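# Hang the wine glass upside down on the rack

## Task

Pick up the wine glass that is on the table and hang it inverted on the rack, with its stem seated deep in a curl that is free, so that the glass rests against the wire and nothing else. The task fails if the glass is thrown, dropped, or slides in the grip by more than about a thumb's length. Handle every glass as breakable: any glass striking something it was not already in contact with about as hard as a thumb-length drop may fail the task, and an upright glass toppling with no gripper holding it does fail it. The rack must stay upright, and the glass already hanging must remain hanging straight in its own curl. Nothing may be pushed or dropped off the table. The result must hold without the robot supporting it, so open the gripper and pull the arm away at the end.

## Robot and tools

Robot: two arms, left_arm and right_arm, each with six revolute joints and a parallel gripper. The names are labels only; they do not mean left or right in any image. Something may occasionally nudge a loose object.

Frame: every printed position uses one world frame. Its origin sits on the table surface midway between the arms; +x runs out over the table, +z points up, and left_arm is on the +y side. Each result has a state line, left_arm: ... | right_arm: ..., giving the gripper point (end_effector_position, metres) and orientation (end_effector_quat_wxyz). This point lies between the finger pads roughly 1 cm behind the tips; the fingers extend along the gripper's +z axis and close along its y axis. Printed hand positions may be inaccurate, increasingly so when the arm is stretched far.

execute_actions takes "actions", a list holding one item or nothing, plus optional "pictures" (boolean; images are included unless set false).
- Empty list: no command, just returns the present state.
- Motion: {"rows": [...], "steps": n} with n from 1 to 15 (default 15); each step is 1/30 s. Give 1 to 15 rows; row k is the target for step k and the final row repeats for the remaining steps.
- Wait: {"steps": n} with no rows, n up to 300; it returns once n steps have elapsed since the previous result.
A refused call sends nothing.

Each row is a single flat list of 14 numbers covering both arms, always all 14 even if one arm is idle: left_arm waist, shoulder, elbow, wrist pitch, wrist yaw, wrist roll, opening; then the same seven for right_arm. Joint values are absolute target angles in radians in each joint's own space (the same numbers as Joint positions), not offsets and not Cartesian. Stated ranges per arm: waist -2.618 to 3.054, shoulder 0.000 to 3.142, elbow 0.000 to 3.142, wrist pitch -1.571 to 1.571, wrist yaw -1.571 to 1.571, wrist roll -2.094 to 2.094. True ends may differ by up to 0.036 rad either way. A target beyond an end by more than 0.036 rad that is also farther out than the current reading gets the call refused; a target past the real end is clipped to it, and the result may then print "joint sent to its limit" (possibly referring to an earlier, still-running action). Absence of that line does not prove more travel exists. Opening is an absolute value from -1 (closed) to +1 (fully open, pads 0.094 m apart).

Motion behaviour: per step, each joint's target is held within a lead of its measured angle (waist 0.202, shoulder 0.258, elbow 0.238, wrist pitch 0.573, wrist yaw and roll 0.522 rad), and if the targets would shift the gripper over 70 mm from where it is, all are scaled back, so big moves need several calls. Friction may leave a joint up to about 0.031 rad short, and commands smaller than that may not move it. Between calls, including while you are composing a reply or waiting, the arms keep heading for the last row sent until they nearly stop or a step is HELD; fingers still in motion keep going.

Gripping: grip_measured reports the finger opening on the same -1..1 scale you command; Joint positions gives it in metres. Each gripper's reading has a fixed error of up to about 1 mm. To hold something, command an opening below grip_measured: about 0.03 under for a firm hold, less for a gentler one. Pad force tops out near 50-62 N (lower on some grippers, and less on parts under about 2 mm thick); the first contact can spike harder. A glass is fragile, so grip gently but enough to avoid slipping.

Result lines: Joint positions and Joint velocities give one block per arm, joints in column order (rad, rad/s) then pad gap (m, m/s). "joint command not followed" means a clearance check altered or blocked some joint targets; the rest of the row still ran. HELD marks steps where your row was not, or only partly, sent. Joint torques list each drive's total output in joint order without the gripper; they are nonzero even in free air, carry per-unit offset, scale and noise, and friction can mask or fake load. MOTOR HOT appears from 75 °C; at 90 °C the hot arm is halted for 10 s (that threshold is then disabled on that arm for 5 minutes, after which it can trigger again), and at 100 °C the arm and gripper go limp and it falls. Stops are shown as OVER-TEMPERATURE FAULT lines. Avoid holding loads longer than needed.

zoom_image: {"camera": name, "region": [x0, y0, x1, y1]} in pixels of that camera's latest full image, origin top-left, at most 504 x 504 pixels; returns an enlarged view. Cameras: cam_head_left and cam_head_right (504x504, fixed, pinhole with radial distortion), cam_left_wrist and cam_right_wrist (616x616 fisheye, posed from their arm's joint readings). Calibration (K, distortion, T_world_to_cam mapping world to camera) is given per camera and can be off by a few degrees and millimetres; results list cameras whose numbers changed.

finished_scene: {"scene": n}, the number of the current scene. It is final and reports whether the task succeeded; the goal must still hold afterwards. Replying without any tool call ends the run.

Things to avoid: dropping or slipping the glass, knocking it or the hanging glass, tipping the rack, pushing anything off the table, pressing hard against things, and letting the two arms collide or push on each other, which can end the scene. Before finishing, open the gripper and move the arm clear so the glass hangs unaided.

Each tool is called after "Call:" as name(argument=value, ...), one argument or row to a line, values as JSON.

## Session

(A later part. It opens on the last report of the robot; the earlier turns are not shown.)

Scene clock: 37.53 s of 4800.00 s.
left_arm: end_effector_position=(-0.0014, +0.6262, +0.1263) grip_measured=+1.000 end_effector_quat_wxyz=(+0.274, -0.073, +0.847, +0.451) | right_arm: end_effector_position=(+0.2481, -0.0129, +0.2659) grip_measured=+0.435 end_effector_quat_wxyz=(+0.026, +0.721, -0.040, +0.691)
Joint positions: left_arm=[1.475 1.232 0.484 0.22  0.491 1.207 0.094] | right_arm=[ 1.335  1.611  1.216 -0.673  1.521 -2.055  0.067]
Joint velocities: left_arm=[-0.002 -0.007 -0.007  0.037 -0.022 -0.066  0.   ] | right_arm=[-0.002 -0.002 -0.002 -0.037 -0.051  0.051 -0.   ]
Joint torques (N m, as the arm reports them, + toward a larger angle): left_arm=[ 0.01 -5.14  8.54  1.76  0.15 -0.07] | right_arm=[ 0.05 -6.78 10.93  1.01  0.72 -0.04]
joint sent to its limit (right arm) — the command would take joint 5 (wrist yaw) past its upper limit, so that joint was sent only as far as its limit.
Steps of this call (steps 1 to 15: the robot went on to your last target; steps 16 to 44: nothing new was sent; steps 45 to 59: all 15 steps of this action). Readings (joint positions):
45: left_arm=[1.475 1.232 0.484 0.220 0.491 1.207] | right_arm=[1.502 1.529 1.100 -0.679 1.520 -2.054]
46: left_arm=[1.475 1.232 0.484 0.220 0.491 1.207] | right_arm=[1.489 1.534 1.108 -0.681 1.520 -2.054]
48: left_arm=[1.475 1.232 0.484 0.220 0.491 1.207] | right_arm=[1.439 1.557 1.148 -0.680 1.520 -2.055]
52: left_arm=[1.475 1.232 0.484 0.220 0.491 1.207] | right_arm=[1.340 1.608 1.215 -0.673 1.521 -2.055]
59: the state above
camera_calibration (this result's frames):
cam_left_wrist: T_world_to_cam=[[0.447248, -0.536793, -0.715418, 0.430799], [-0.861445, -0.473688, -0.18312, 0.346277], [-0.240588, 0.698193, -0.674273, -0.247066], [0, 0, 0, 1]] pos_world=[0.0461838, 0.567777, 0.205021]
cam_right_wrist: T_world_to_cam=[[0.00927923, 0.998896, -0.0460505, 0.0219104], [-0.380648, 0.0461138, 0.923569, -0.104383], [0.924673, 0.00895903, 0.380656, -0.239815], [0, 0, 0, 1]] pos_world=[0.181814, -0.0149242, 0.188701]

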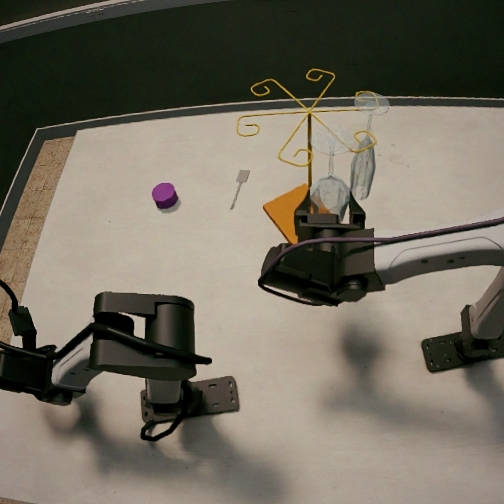

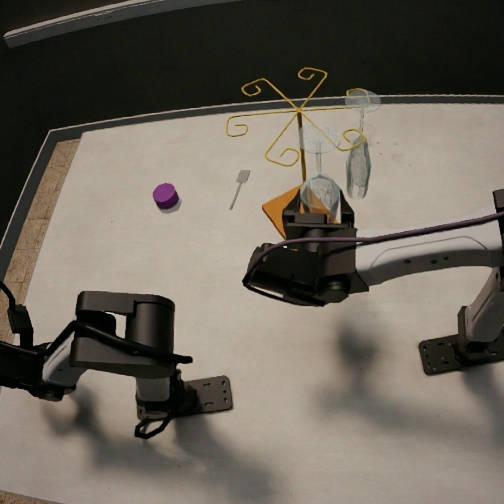

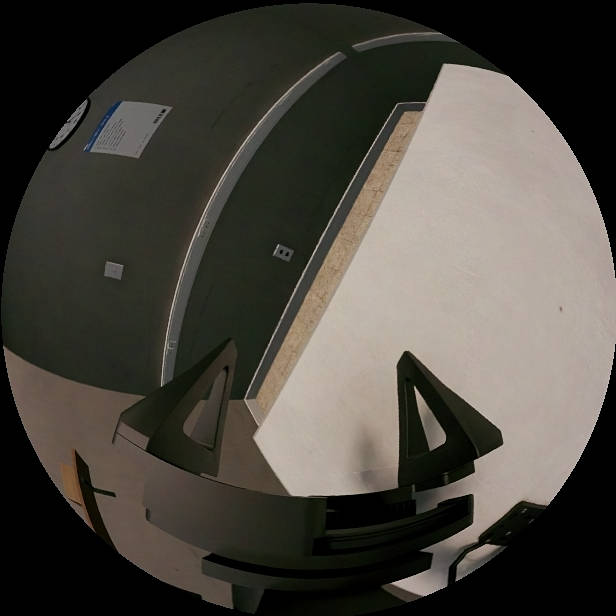

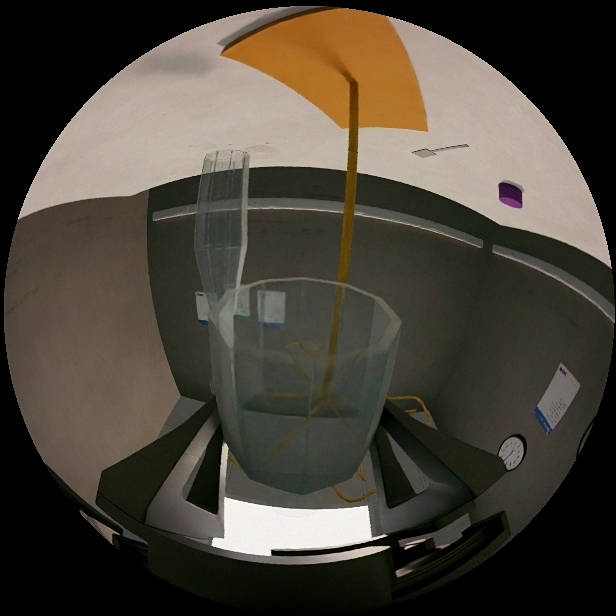

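Call:
execute_actions(
  actions=[
    {"rows":[[1.475,1.232,0.484,0.22,0.491,1.207,1,1.31,1.64,1.27,-0.67,1.6,-2.06,0.35],[1.475,1.232,0.484,0.22,0.491,1.207,1,1.29,1.66,1.29,-0.67,1.6,-2.06,0.35],[1.475,1.232,0.484,0.22,0.491,1.207,1,1.27,1.68,1.31,-0.68,1.6,-2.06,0.35],[1.475,1.232,0.484,0.22,0.491,1.207,1,1.25,1.70,1.33,-0.68,1.6,-2.06,0.35],[1.475,1.232,0.484,0.22,0.491,1.207,1,1.235,1.72,1.35,-0.69,1.6,-2.06,0.35],[1.475,1.232,0.484,0.22,0.491,1.207,1,1.225,1.74,1.37,-0.69,1.6,-2.06,0.35]],"steps":15},
  ],
)

Call:
zoom_image(
  camera="cam_head_left",
  region=[250,80,380,210],
)

Scene clock: 39.23 s of 4800.00 s.
left_arm: end_effector_position=(-0.0014, +0.6262, +0.1263) grip_measured=+1.000 end_effector_quat_wxyz=(+0.274, -0.073, +0.847, +0.451) | right_arm: end_effector_position=(+0.2873, -0.0076, +0.2594) grip_measured=+0.435 end_effector_quat_wxyz=(+0.071, +0.718, -0.074, +0.688)
Joint positions: left_arm=[1.475 1.232 0.484 0.22  0.491 1.207 0.094] | right_arm=[ 1.222  1.738  1.332 -0.682  1.522 -2.055  0.067]
Joint velocities: left_arm=[ 0.007 -0.017  0.012  0.066  0.037  0.022  0.   ] | right_arm=[ 0.012  0.012  0.007  0.066 -0.007 -0.007 -0.   ]
Joint torques (N m, as the arm reports them, + toward a larger angle): left_arm=[ 0.01 -5.14  8.54  1.77  0.15 -0.07] | right_arm=[-0.21 -8.64 11.23  0.79  0.7  -0.03]
joint sent to its limit (right arm) — the command would take joint 5 (wrist yaw) past its upper limit, so that joint was sent only as far as its limit.
Steps of this call (steps 1 to 15: the robot went on to your last target; steps 16 to 36: nothing new was sent; steps 37 to 51: all 15 steps of this action). Readings (joint positions):
37: left_arm=[1.475 1.232 0.484 0.220 0.491 1.207] | right_arm=[1.333 1.614 1.219 -0.674 1.521 -2.055]
38: left_arm=[1.475 1.232 0.484 0.220 0.491 1.207] | right_arm=[1.327 1.621 1.228 -0.676 1.521 -2.055]
40: left_arm=[1.475 1.232 0.484 0.220 0.491 1.207] | right_arm=[1.299 1.652 1.264 -0.677 1.522 -2.055]
44: left_arm=[1.475 1.232 0.484 0.220 0.491 1.207] | right_arm=[1.232 1.724 1.330 -0.679 1.522 -2.055]
51: the state above
camera_calibration (this result's frames):
cam_left_wrist: T_world_to_cam=[[0.447248, -0.536793, -0.715418, 0.430799], [-0.861445, -0.473688, -0.18312, 0.346277], [-0.240588, 0.698193, -0.674273, -0.247066], [0, 0, 0, 1]] pos_world=[0.0461838, 0.567777, 0.205021]
cam_right_wrist: T_world_to_cam=[[0.121751, 0.990449, -0.0647148, -0.0115473], [-0.370001, 0.105789, 0.922989, -0.086173], [0.921019, -0.0884298, 0.379347, -0.273003], [0, 0, 0, 1]] pos_world=[0.220963, -0.00358839, 0.182352]

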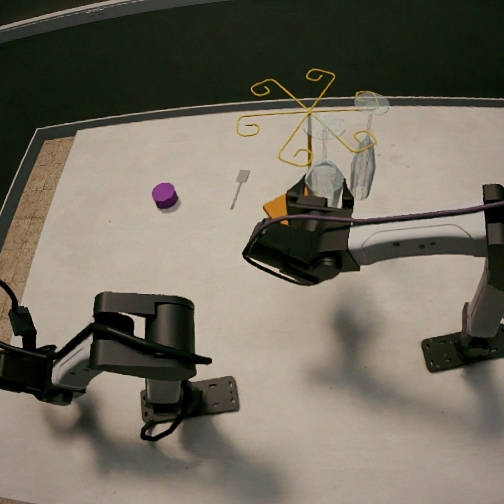

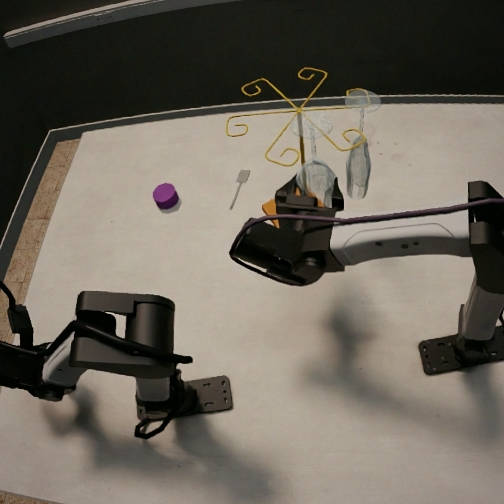

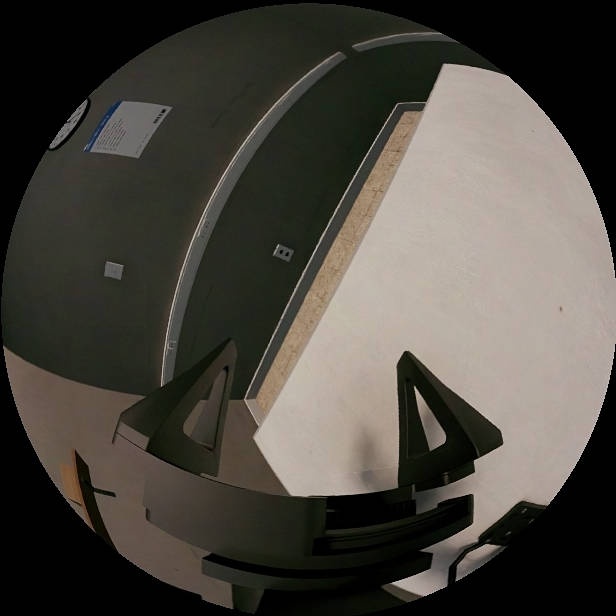

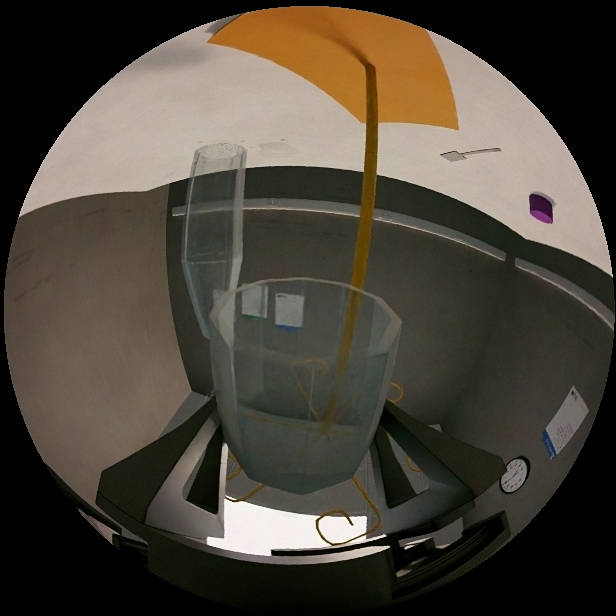

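Region (250, 80, 380, 210) of cam_head_left's 504x504 image, scaled by 3.877, with more detail than that image has.

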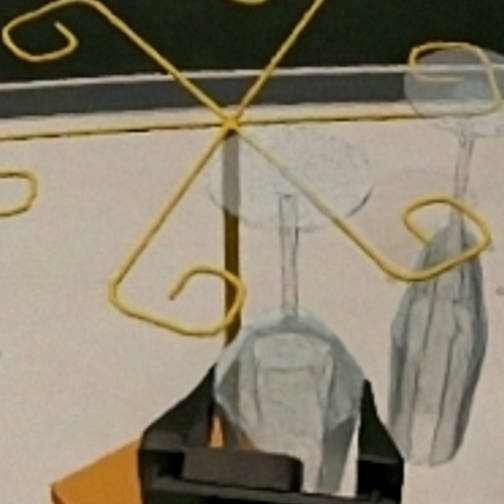

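Call:
execute_actions(
  actions=[
    {"rows":[[1.475,1.232,0.484,0.22,0.491,1.207,1,1.225,1.76,1.39,-0.69,1.6,-2.06,0.35],[1.475,1.232,0.484,0.22,0.491,1.207,1,1.235,1.78,1.41,-0.69,1.6,-2.06,0.35],[1.475,1.232,0.484,0.22,0.491,1.207,1,1.245,1.80,1.43,-0.69,1.6,-2.06,0.35],[1.475,1.232,0.484,0.22,0.491,1.207,1,1.255,1.82,1.45,-0.69,1.6,-2.06,0.35],[1.475,1.232,0.484,0.22,0.491,1.207,1,1.262,1.84,1.47,-0.69,1.6,-2.06,0.35],[1.475,1.232,0.484,0.22,0.491,1.207,1,1.265,1.87,1.50,-0.69,1.6,-2.06,0.35]],"steps":15},
  ],
)

Call:
zoom_image(
  camera="cam_head_left",
  region=[250,80,380,210],
)

Call:
zoom_image(
  camera="cam_head_right",
  region=[240,80,370,210],
)

Scene clock: 41.67 s of 4800.00 s.
left_arm: end_effector_position=(-0.0014, +0.6262, +0.1263) grip_measured=+1.000 end_effector_quat_wxyz=(+0.274, -0.073, +0.847, +0.451) | right_arm: end_effector_position=(+0.2805, +0.0351, +0.2509) grip_measured=+0.435 end_effector_quat_wxyz=(+0.061, +0.719, -0.056, +0.690)
Joint positions: left_arm=[1.475 1.232 0.484 0.22  0.491 1.207 0.094] | right_arm=[ 1.264  1.871  1.464 -0.692  1.525 -2.055  0.067]
Joint velocities: left_arm=[ 0.012  0.002  0.012 -0.022  0.022  0.051  0.   ] | right_arm=[-0.002  0.012 -0.007 -0.037  0.007  0.007  0.001]
Joint torques (N m, as the arm reports them, + toward a larger angle): left_arm=[ 0.02 -5.13  8.55  1.77  0.15 -0.08] | right_arm=[ -0.3  -10.29  11.09   0.84   0.7   -0.04]
joint sent to its limit (right arm) — the command would take joint 5 (wrist yaw) past its upper limit, so that joint was sent only as far as its limit.
Steps of this call (steps 1 to 15: the robot went on to your last target; steps 16 to 58: nothing new was sent; steps 59 to 73: all 15 steps of this action). Readings (joint positions):
59: left_arm=[1.475 1.232 0.484 0.220 0.491 1.207] | right_arm=[1.222 1.740 1.336 -0.685 1.522 -2.055]
60: left_arm=[1.475 1.232 0.484 0.220 0.491 1.207] | right_arm=[1.222 1.747 1.346 -0.689 1.523 -2.055]
62: left_arm=[1.475 1.232 0.484 0.220 0.491 1.207] | right_arm=[1.227 1.774 1.383 -0.691 1.524 -2.055]
66: left_arm=[1.475 1.232 0.484 0.220 0.491 1.207] | right_arm=[1.256 1.849 1.460 -0.692 1.525 -2.055]
73: the state above
camera_calibration (this result's frames):
cam_left_wrist: T_world_to_cam=[[0.447248, -0.536793, -0.715418, 0.430799], [-0.861445, -0.473688, -0.18312, 0.346277], [-0.240588, 0.698193, -0.674273, -0.247066], [0, 0, 0, 1]] pos_world=[0.0461838, 0.567777, 0.205021]
cam_right_wrist: T_world_to_cam=[[0.0813344, 0.99379, -0.0759383, -0.0395251], [-0.374249, 0.101067, 0.921804, -0.0836377], [0.923755, -0.0465546, 0.380145, -0.262221], [0, 0, 0, 1]] pos_world=[0.214141, 0.035525, 0.173778]

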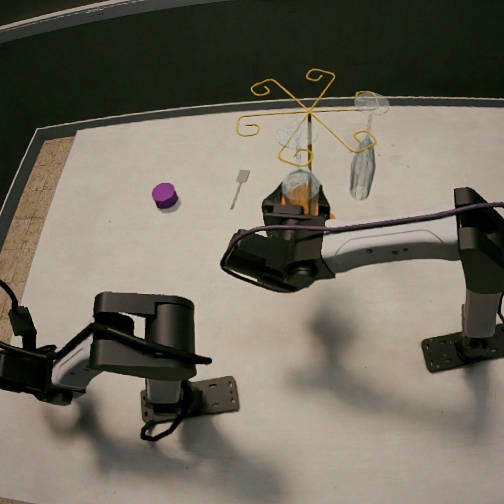

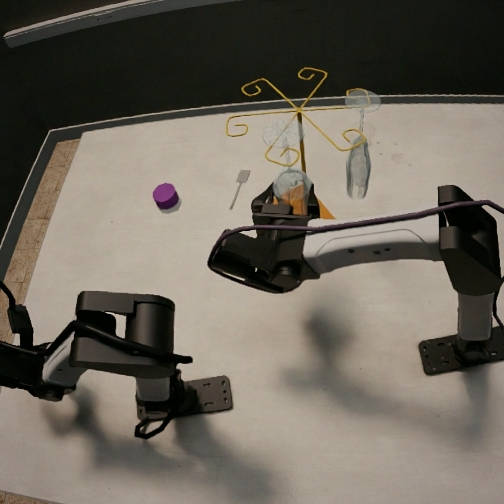

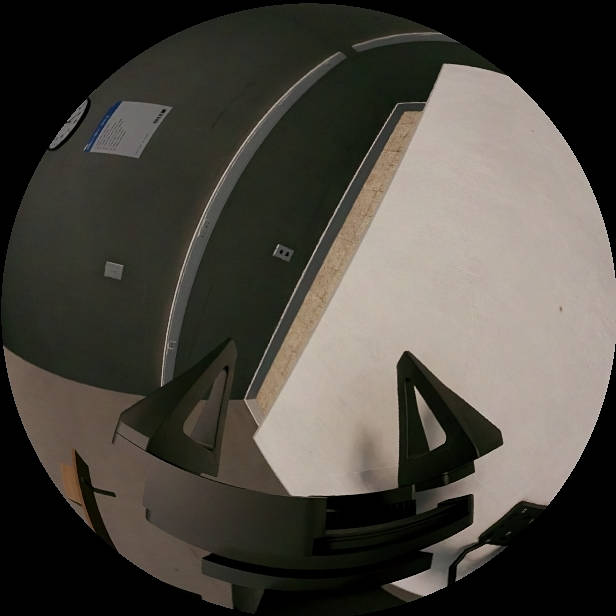

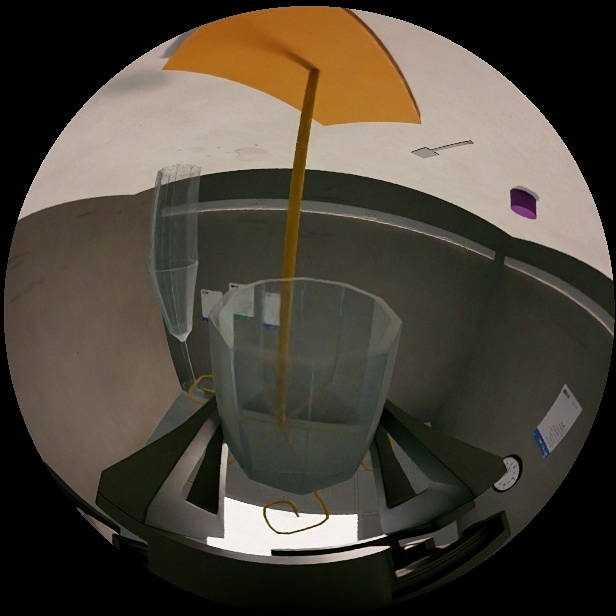

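Region (250, 80, 380, 210) of cam_head_left's 504x504 image, scaled by 3.877, with more detail than that image has.

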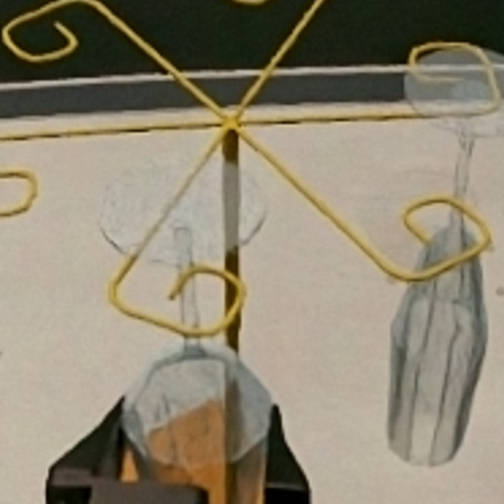

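Region (240, 80, 370, 210) of cam_head_right's 504x504 image, scaled by 3.877, with more detail than that image has.

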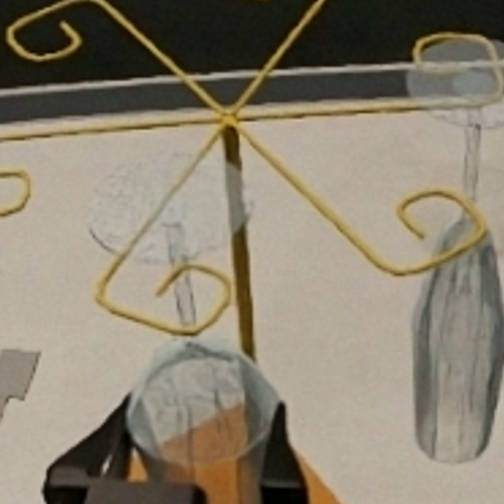

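Call:
execute_actions(
  actions=[
    {"rows":[[1.475,1.232,0.484,0.22,0.491,1.207,1,1.265,1.89,1.525,-0.69,1.6,-2.06,0.35],[1.475,1.232,0.484,0.22,0.491,1.207,1,1.265,1.905,1.545,-0.69,1.6,-2.06,0.35]],"steps":12},
  ],
  pictures=true,
)

Call:
zoom_image(
  camera="cam_head_left",
  region=[250,80,380,210],
)

Call:
zoom_image(
  camera="cam_right_wrist",
  region=[200,400,440,616],
)

Scene clock: 42.87 s of 4800.00 s.
left_arm: end_effector_position=(-0.0014, +0.6262, +0.1263) grip_measured=+1.000 end_effector_quat_wxyz=(+0.274, -0.073, +0.847, +0.451) | right_arm: end_effector_position=(+0.2821, +0.0433, +0.2542) grip_measured=+0.435 end_effector_quat_wxyz=(+0.056, +0.719, -0.061, +0.690)
Joint positions: left_arm=[1.475 1.232 0.484 0.22  0.491 1.207 0.094] | right_arm=[ 1.264  1.897  1.51  -0.696  1.525 -2.055  0.067]
Joint velocities: left_arm=[-0.002 -0.002  0.002  0.022 -0.081 -0.007  0.   ] | right_arm=[-0.012 -0.012 -0.017  0.022 -0.037 -0.051 -0.   ]
Joint torques (N m, as the arm reports them, + toward a larger angle): left_arm=[ 0.02 -5.14  8.54  1.77  0.15 -0.08] | right_arm=[-0.37 -9.65 11.03  0.93  0.7  -0.05]
joint sent to its limit (right arm) — the command would take joint 5 (wrist yaw) past its upper limit, so that joint was sent only as far as its limit.
Steps of this call (steps 1 to 15: the robot went on to your last target; steps 16 to 24: nothing new was sent; steps 25 to 36: all 12 steps of this action). Readings (joint positions):
25: left_arm=[1.475 1.232 0.484 0.220 0.491 1.207] | right_arm=[1.264 1.873 1.468 -0.694 1.525 -2.055]
26: left_arm=[1.475 1.232 0.484 0.220 0.491 1.207] | right_arm=[1.264 1.879 1.479 -0.696 1.525 -2.055]
28: left_arm=[1.475 1.232 0.484 0.220 0.491 1.207] | right_arm=[1.264 1.893 1.502 -0.696 1.525 -2.055]
32: left_arm=[1.475 1.232 0.484 0.220 0.491 1.207] | right_arm=[1.264 1.897 1.510 -0.696 1.525 -2.055]
36: the state above
camera_calibration (this result's frames):
cam_left_wrist: T_world_to_cam=[[0.447248, -0.536793, -0.715418, 0.430799], [-0.861445, -0.473688, -0.18312, 0.346277], [-0.240588, 0.698193, -0.674273, -0.247066], [0, 0, 0, 1]] pos_world=[0.0461838, 0.567777, 0.205021]
cam_right_wrist: T_world_to_cam=[[0.0815047, 0.99477, -0.061557, -0.0513129], [-0.376741, 0.08793, 0.922136, -0.0857387], [0.922726, -0.0519673, 0.381937, -0.264458], [0, 0, 0, 1]] pos_world=[0.215903, 0.0448404, 0.176911]

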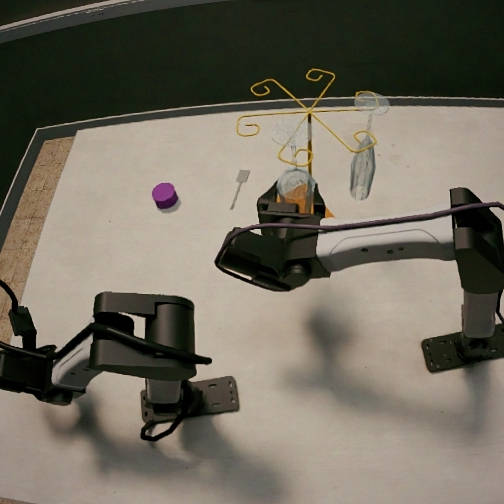

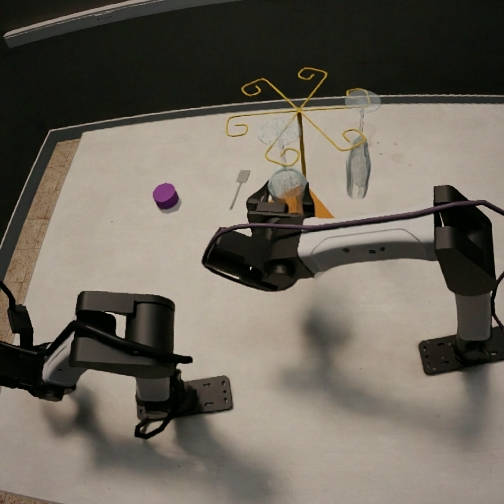

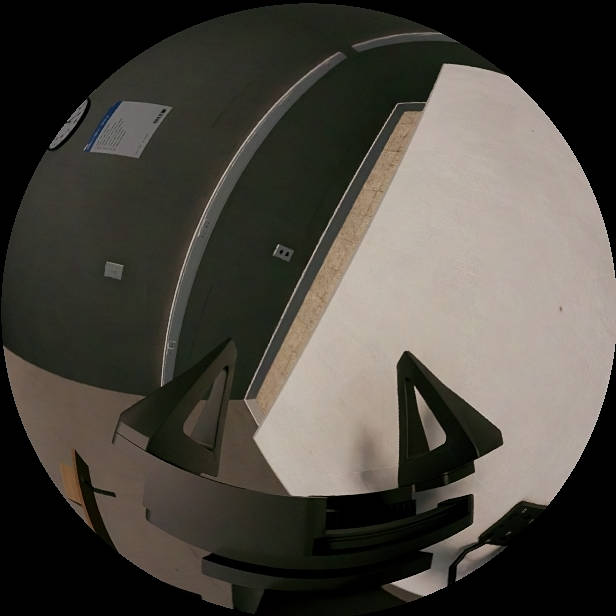

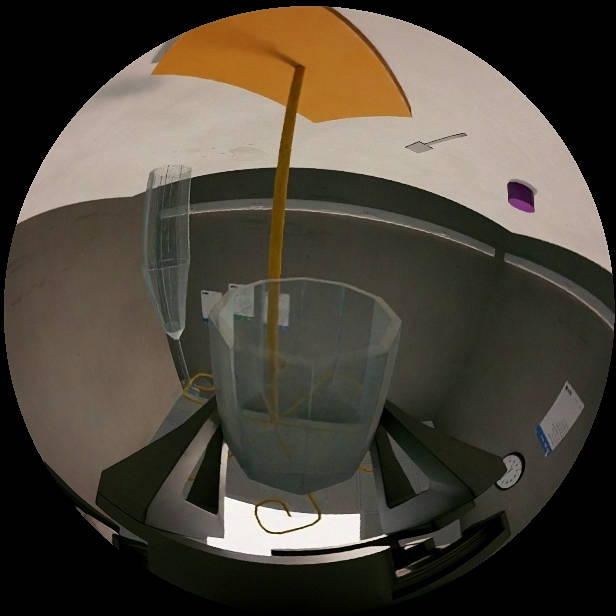

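Region (250, 80, 380, 210) of cam_head_left's 504x504 image, scaled by 3.877, with more detail than that image has.

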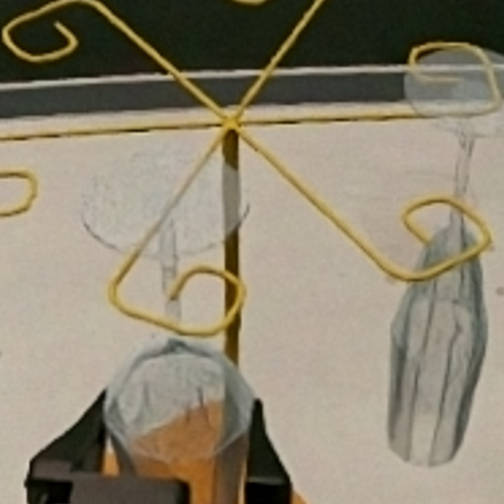

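Region (200, 400, 440, 616) of cam_right_wrist's 616x616 image, scaled by 2.100, with more detail than that image has; it fills the top 454 rows of this view, and the rest is white.

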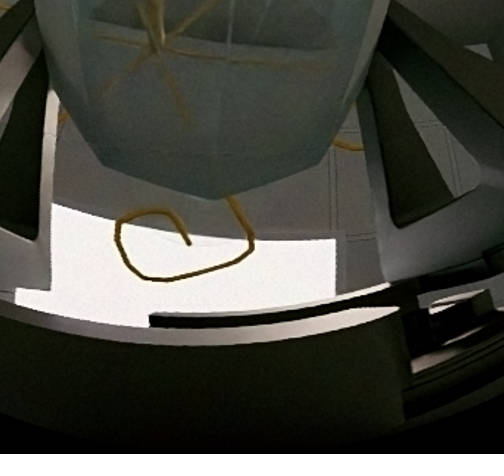

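Call:
execute_actions(
  actions=[
    {"rows":[[1.475,1.232,0.484,0.22,0.491,1.207,1,1.285,1.89,1.52,-0.69,1.6,-2.06,0.35],[1.475,1.232,0.484,0.22,0.491,1.207,1,1.295,1.88,1.51,-0.69,1.6,-2.06,0.35],[1.475,1.232,0.484,0.22,0.491,1.207,1,1.305,1.87,1.5,-0.69,1.6,-2.06,0.35]],"steps":12},
  ],
)

Call:
zoom_image(
  camera="cam_head_left",
  region=[250,80,380,210],
)

Call:
zoom_image(
  camera="cam_right_wrist",
  region=[200,400,440,616],
)

Scene clock: 44.67 s of 4800.00 s.
left_arm: end_effector_position=(-0.0014, +0.6262, +0.1263) grip_measured=+1.000 end_effector_quat_wxyz=(+0.274, -0.073, +0.847, +0.451) | right_arm: end_effector_position=(+0.2677, +0.0527, +0.2542) grip_measured=+0.435 end_effector_quat_wxyz=(+0.042, +0.720, -0.046, +0.691)
Joint positions: left_arm=[1.475 1.232 0.484 0.22  0.491 1.207 0.094] | right_arm=[ 1.304  1.897  1.51  -0.696  1.525 -2.055  0.067]
Joint velocities: left_arm=[ 0.007  0.022 -0.002 -0.022  0.022 -0.022  0.   ] | right_arm=[-0.002 -0.012 -0.007 -0.022 -0.037  0.037 -0.001]
Joint torques (N m, as the arm reports them, + toward a larger angle): left_arm=[ 0.02 -5.14  8.54  1.77  0.15 -0.07] | right_arm=[ -0.38 -12.85   7.     0.92   0.7   -0.04]
joint sent to its limit (right arm) — the command would take joint 5 (wrist yaw) past its upper limit, so that joint was sent only as far as its limit.
Steps of this call (steps 1 to 15: the robot went on to your last target; steps 16 to 42: nothing new was sent; steps 43 to 54: all 12 steps of this action). Readings (joint positions):
43: left_arm=[1.475 1.232 0.484 0.220 0.491 1.207] | right_arm=[1.266 1.897 1.510 -0.696 1.525 -2.055]
44: left_arm=[1.475 1.232 0.484 0.220 0.491 1.207] | right_arm=[1.269 1.897 1.510 -0.696 1.525 -2.055]
46: left_arm=[1.475 1.232 0.484 0.220 0.491 1.207] | right_arm=[1.282 1.897 1.510 -0.696 1.525 -2.055]
50: left_arm=[1.475 1.232 0.484 0.220 0.491 1.207] | right_arm=[1.304 1.897 1.510 -0.696 1.525 -2.055]
54: the state above
camera_calibration (this result's frames):
cam_left_wrist: T_world_to_cam=[[0.447248, -0.536793, -0.715418, 0.430799], [-0.861445, -0.473688, -0.18312, 0.346277], [-0.240588, 0.698193, -0.674273, -0.247066], [0, 0, 0, 1]] pos_world=[0.0461838, 0.567777, 0.205021]
cam_right_wrist: T_world_to_cam=[[0.0416045, 0.997236, -0.061557, -0.0489332], [-0.37996, 0.0727731, 0.922136, -0.0903137], [0.924067, -0.0149758, 0.381937, -0.253029], [0, 0, 0, 1]] pos_world=[0.201536, 0.0515811, 0.176911]

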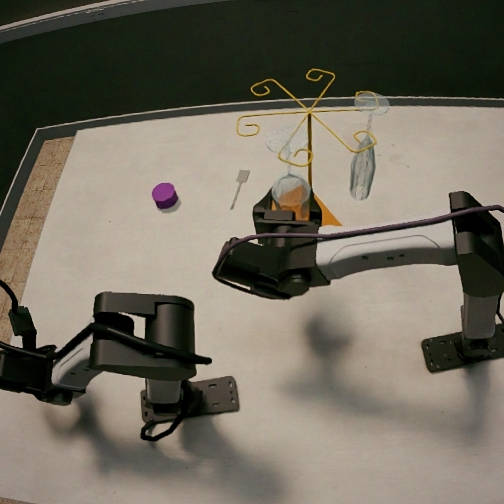

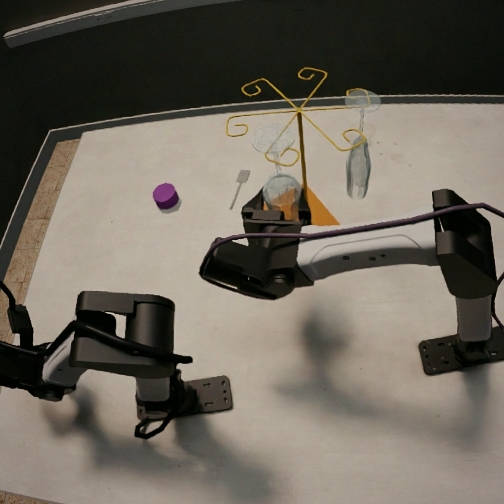

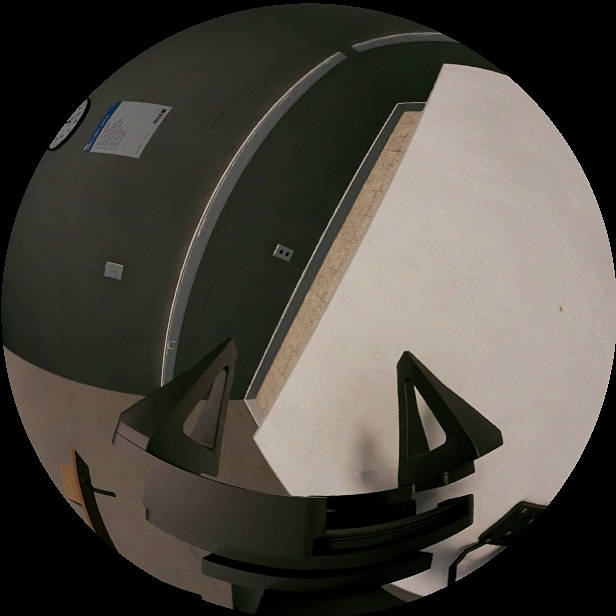

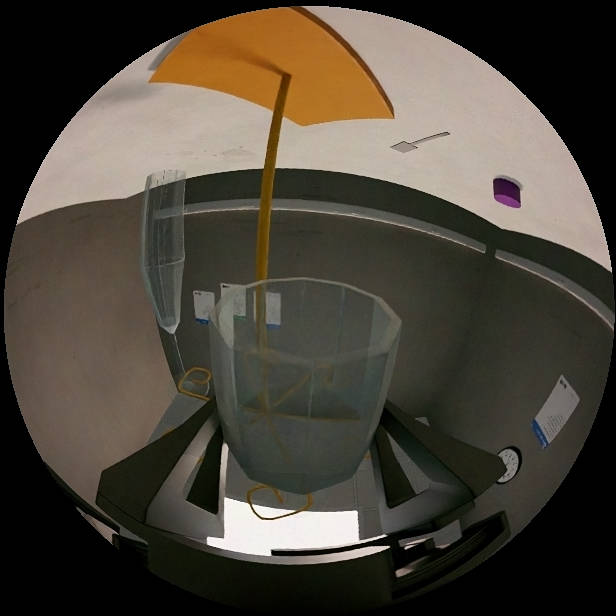

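Region (250, 80, 380, 210) of cam_head_left's 504x504 image, scaled by 3.877, with more detail than that image has.

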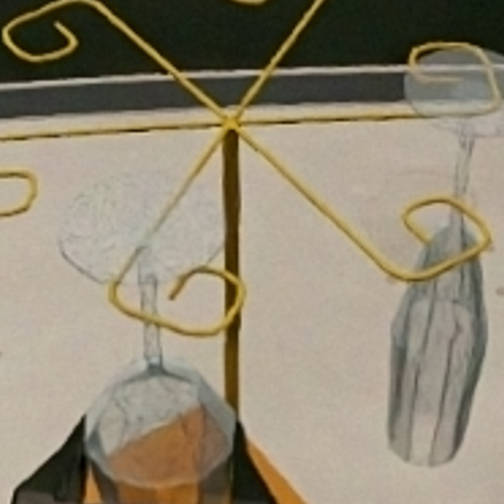

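Region (200, 400, 440, 616) of cam_right_wrist's 616x616 image, scaled by 2.100, with more detail than that image has; it fills the top 454 rows of this view, and the rest is white.

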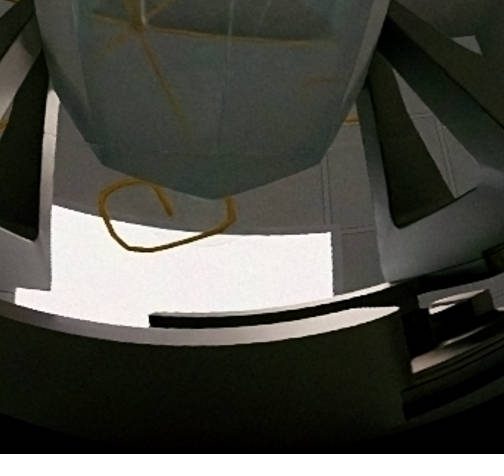

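Call:
execute_actions(
  actions=[
    {"rows":[[1.475,1.232,0.484,0.22,0.491,1.207,1,1.325,1.85,1.47,-0.69,1.6,-2.06,0.35],[1.475,1.232,0.484,0.22,0.491,1.207,1,1.34,1.835,1.455,-0.69,1.6,-2.06,0.35]],"steps":12},
  ],
)

Call:
zoom_image(
  camera="cam_head_left",
  region=[250,80,380,210],
)

Call:
zoom_image(
  camera="cam_right_wrist",
  region=[200,400,440,616],
)

Scene clock: 45.87 s of 4800.00 s.
left_arm: end_effector_position=(-0.0014, +0.6262, +0.1263) grip_measured=+1.000 end_effector_quat_wxyz=(+0.274, -0.073, +0.847, +0.451) | right_arm: end_effector_position=(+0.2544, +0.0515, +0.2548) grip_measured=+0.435 end_effector_quat_wxyz=(+0.033, +0.721, -0.032, +0.692)
Joint positions: left_arm=[1.475 1.232 0.484 0.22  0.491 1.207 0.094] | right_arm=[ 1.338  1.866  1.471 -0.695  1.525 -2.055  0.067]
Joint velocities: left_arm=[-0.012  0.012 -0.002 -0.007 -0.007  0.007  0.   ] | right_arm=[ 0.002  0.002  0.002 -0.007 -0.022  0.037  0.   ]
Joint torques (N m, as the arm reports them, + toward a larger angle): left_arm=[ 0.01 -5.13  8.54  1.76  0.15 -0.08] | right_arm=[ -0.16 -12.91   6.35   0.91   0.68  -0.05]
joint sent to its limit (right arm) — the command would take joint 5 (wrist yaw) past its upper limit, so that joint was sent only as far as its limit.
Steps of this call (steps 1 to 15: the robot went on to your last target; steps 16 to 24: nothing new was sent; steps 25 to 36: all 12 steps of this action). Readings (joint positions):
25: left_arm=[1.475 1.232 0.484 0.220 0.491 1.207] | right_arm=[1.306 1.895 1.506 -0.695 1.525 -2.055]
26: left_arm=[1.475 1.232 0.484 0.220 0.491 1.207] | right_arm=[1.309 1.888 1.496 -0.695 1.525 -2.055]
28: left_arm=[1.475 1.232 0.484 0.220 0.491 1.207] | right_arm=[1.322 1.874 1.475 -0.695 1.525 -2.055]
32: left_arm=[1.475 1.232 0.484 0.220 0.491 1.207] | right_arm=[1.338 1.866 1.471 -0.695 1.525 -2.055]
36: the state above
camera_calibration (this result's frames):
cam_left_wrist: T_world_to_cam=[[0.447248, -0.536793, -0.715418, 0.430799], [-0.861445, -0.473688, -0.18312, 0.346277], [-0.240588, 0.698193, -0.674273, -0.247066], [0, 0, 0, 1]] pos_world=[0.0461838, 0.567777, 0.205021]
cam_right_wrist: T_world_to_cam=[[0.00806575, 0.997679, -0.0676142, -0.0371098], [-0.381552, 0.0655713, 0.922019, -0.0950352], [0.924312, 0.0183616, 0.381195, -0.242585], [0, 0, 0, 1]] pos_world=[0.188263, 0.0477095, 0.177587]

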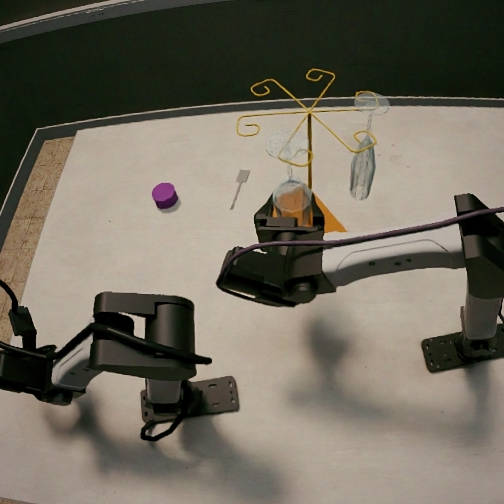

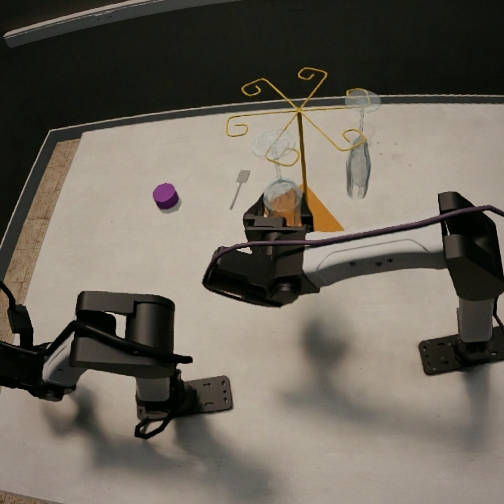

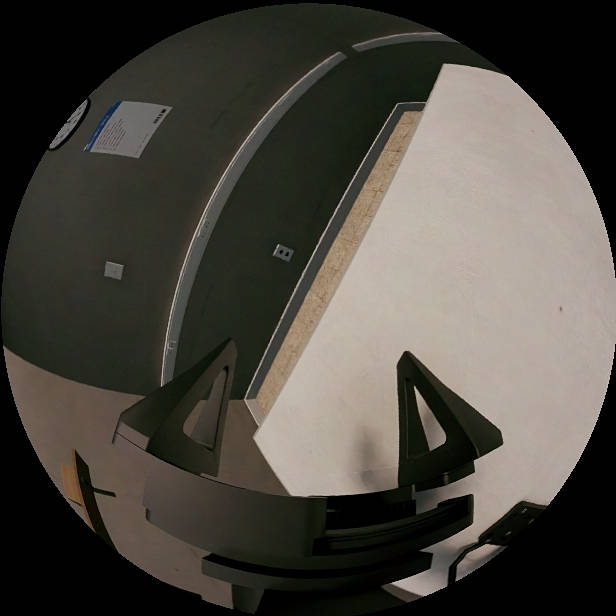

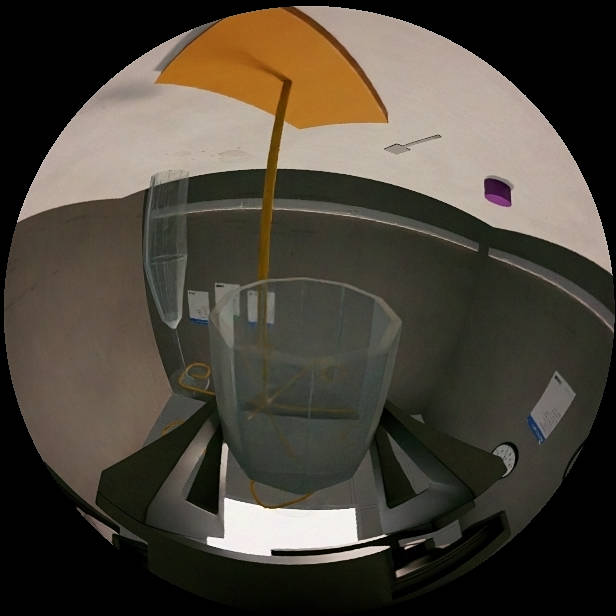

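Region (250, 80, 380, 210) of cam_head_left's 504x504 image, scaled by 3.877, with more detail than that image has.

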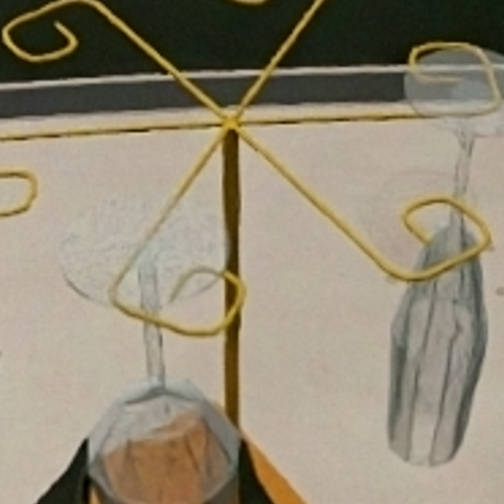

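Region (200, 400, 440, 616) of cam_right_wrist's 616x616 image, scaled by 2.100, with more detail than that image has; it fills the top 454 rows of this view, and the rest is white.

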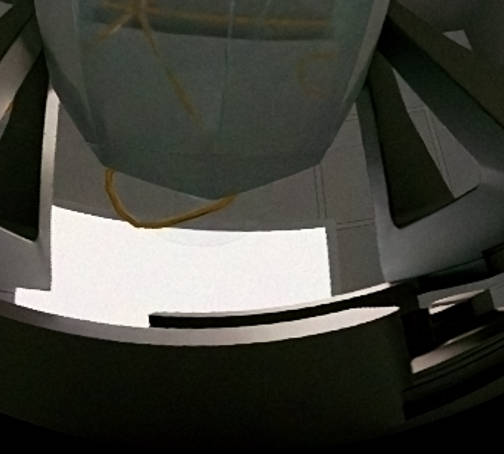

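Call:
execute_actions(
  actions=[
    {"rows":[[1.475,1.232,0.484,0.22,0.491,1.207,1,1.372,1.835,1.455,-0.69,1.6,-2.06,0.35],[1.475,1.232,0.484,0.22,0.491,1.207,1,1.372,1.835,1.455,-0.69,1.6,-2.06,0.35],[1.475,1.232,0.484,0.22,0.491,1.207,1,1.372,1.835,1.455,-0.69,1.6,-2.06,0.35],[1.475,1.232,0.484,0.22,0.491,1.207,1,1.372,1.815,1.43,-0.69,1.6,-2.06,0.35],[1.475,1.232,0.484,0.22,0.491,1.207,1,1.372,1.815,1.43,-0.69,1.6,-2.06,0.35],[1.475,1.232,0.484,0.22,0.491,1.207,1,1.372,1.795,1.41,-0.69,1.6,-2.06,0.35],[1.475,1.232,0.484,0.22,0.491,1.207,1,1.372,1.795,1.41,-0.69,1.6,-2.06,0.35],[1.475,1.232,0.484,0.22,0.491,1.207,1,1.372,1.775,1.39,-0.69,1.6,-2.06,0.35]],"steps":15},
  ],
)

Call:
zoom_image(
  camera="cam_head_left",
  region=[250,80,380,210],
)

Call:
zoom_image(
  camera="cam_head_right",
  region=[240,80,370,210],
)

Scene clock: 48.50 s of 4800.00 s.
left_arm: end_effector_position=(-0.0014, +0.6262, +0.1263) grip_measured=+1.000 end_effector_quat_wxyz=(+0.274, -0.073, +0.847, +0.451) | right_arm: end_effector_position=(+0.2413, +0.0423, +0.2587) grip_measured=+0.435 end_effector_quat_wxyz=(+0.022, +0.721, -0.020, +0.692)
Joint positions: left_arm=[1.475 1.232 0.484 0.22  0.491 1.207 0.094] | right_arm=[ 1.37   1.803  1.407 -0.694  1.524 -2.055  0.067]
Joint velocities: left_arm=[-0.002  0.002 -0.017 -0.007 -0.007  0.051  0.   ] | right_arm=[-0.002  0.007  0.007  0.081 -0.037 -0.066  0.   ]
Joint torques (N m, as the arm reports them, + toward a larger angle): left_arm=[ 0.02 -5.14  8.54  1.77  0.15 -0.07] | right_arm=[ -0.25 -12.09   6.34   0.87   0.7   -0.03]
joint sent to its limit (right arm) — the command would take joint 5 (wrist yaw) past its upper limit, so that joint was sent only as far as its limit.
Steps of this call (steps 1 to 15: the robot went on to your last target; steps 16 to 64: nothing new was sent; steps 65 to 79: all 15 steps of this action). Readings (joint positions):
65: left_arm=[1.475 1.232 0.484 0.220 0.491 1.207] | right_arm=[1.340 1.866 1.471 -0.695 1.525 -2.055]
66: left_arm=[1.475 1.232 0.484 0.220 0.491 1.207] | right_arm=[1.345 1.866 1.471 -0.695 1.525 -2.055]
68: left_arm=[1.475 1.232 0.484 0.220 0.491 1.207] | right_arm=[1.358 1.863 1.467 -0.694 1.525 -2.055]
72: left_arm=[1.475 1.232 0.484 0.220 0.491 1.207] | right_arm=[1.370 1.832 1.427 -0.693 1.524 -2.055]
79: the state above
camera_calibration (this result's frames):
cam_left_wrist: T_world_to_cam=[[0.447248, -0.536793, -0.715418, 0.430799], [-0.861445, -0.473688, -0.18312, 0.346277], [-0.240588, 0.698193, -0.674273, -0.247066], [0, 0, 0, 1]] pos_world=[0.0461838, 0.567777, 0.205021]
cam_right_wrist: T_world_to_cam=[[-0.0246807, 0.997411, -0.0675433, -0.0196396], [-0.382874, 0.0529813, 0.92228, -0.102279], [0.923471, 0.0486231, 0.380576, -0.232675], [0, 0, 0, 1]] pos_world=[0.175224, 0.0363211, 0.181554]

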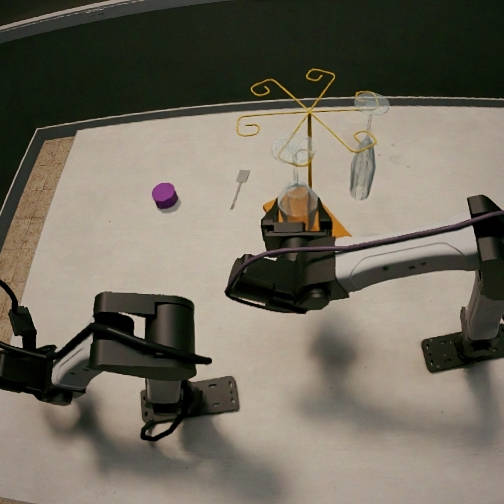

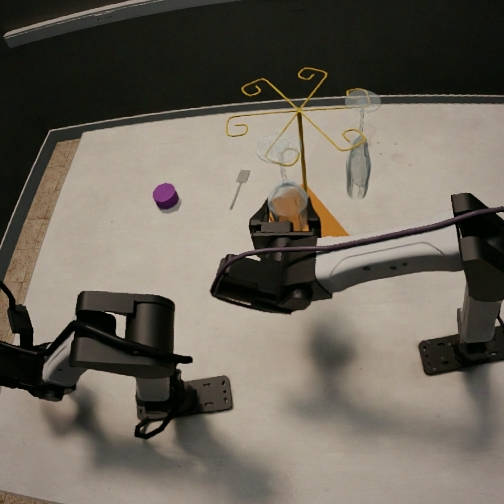

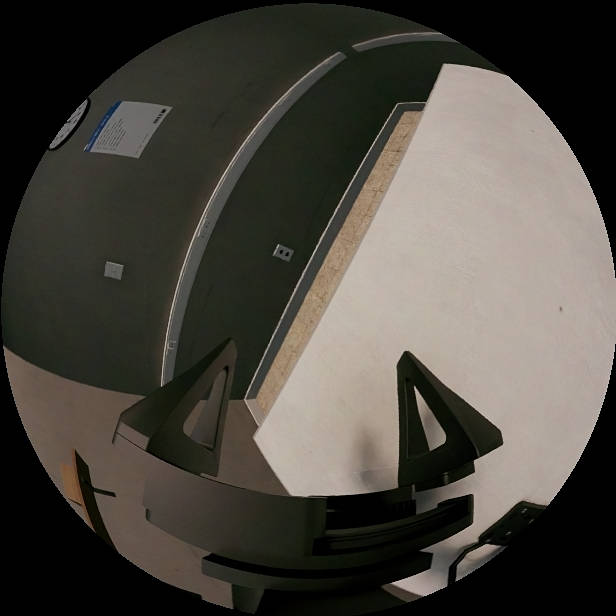

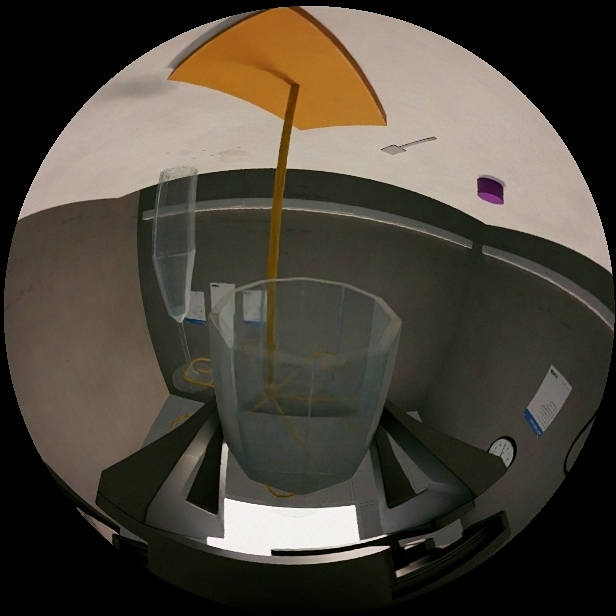

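Region (250, 80, 380, 210) of cam_head_left's 504x504 image, scaled by 3.877, with more detail than that image has.

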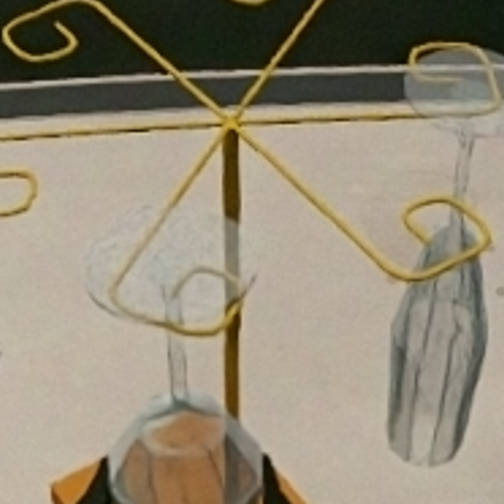

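Region (240, 80, 370, 210) of cam_head_right's 504x504 image, scaled by 3.877, with more detail than that image has.

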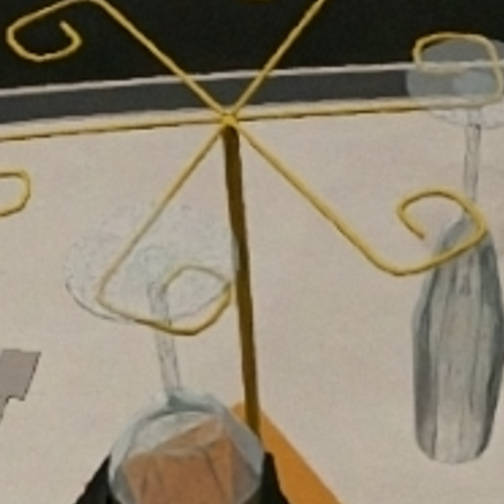

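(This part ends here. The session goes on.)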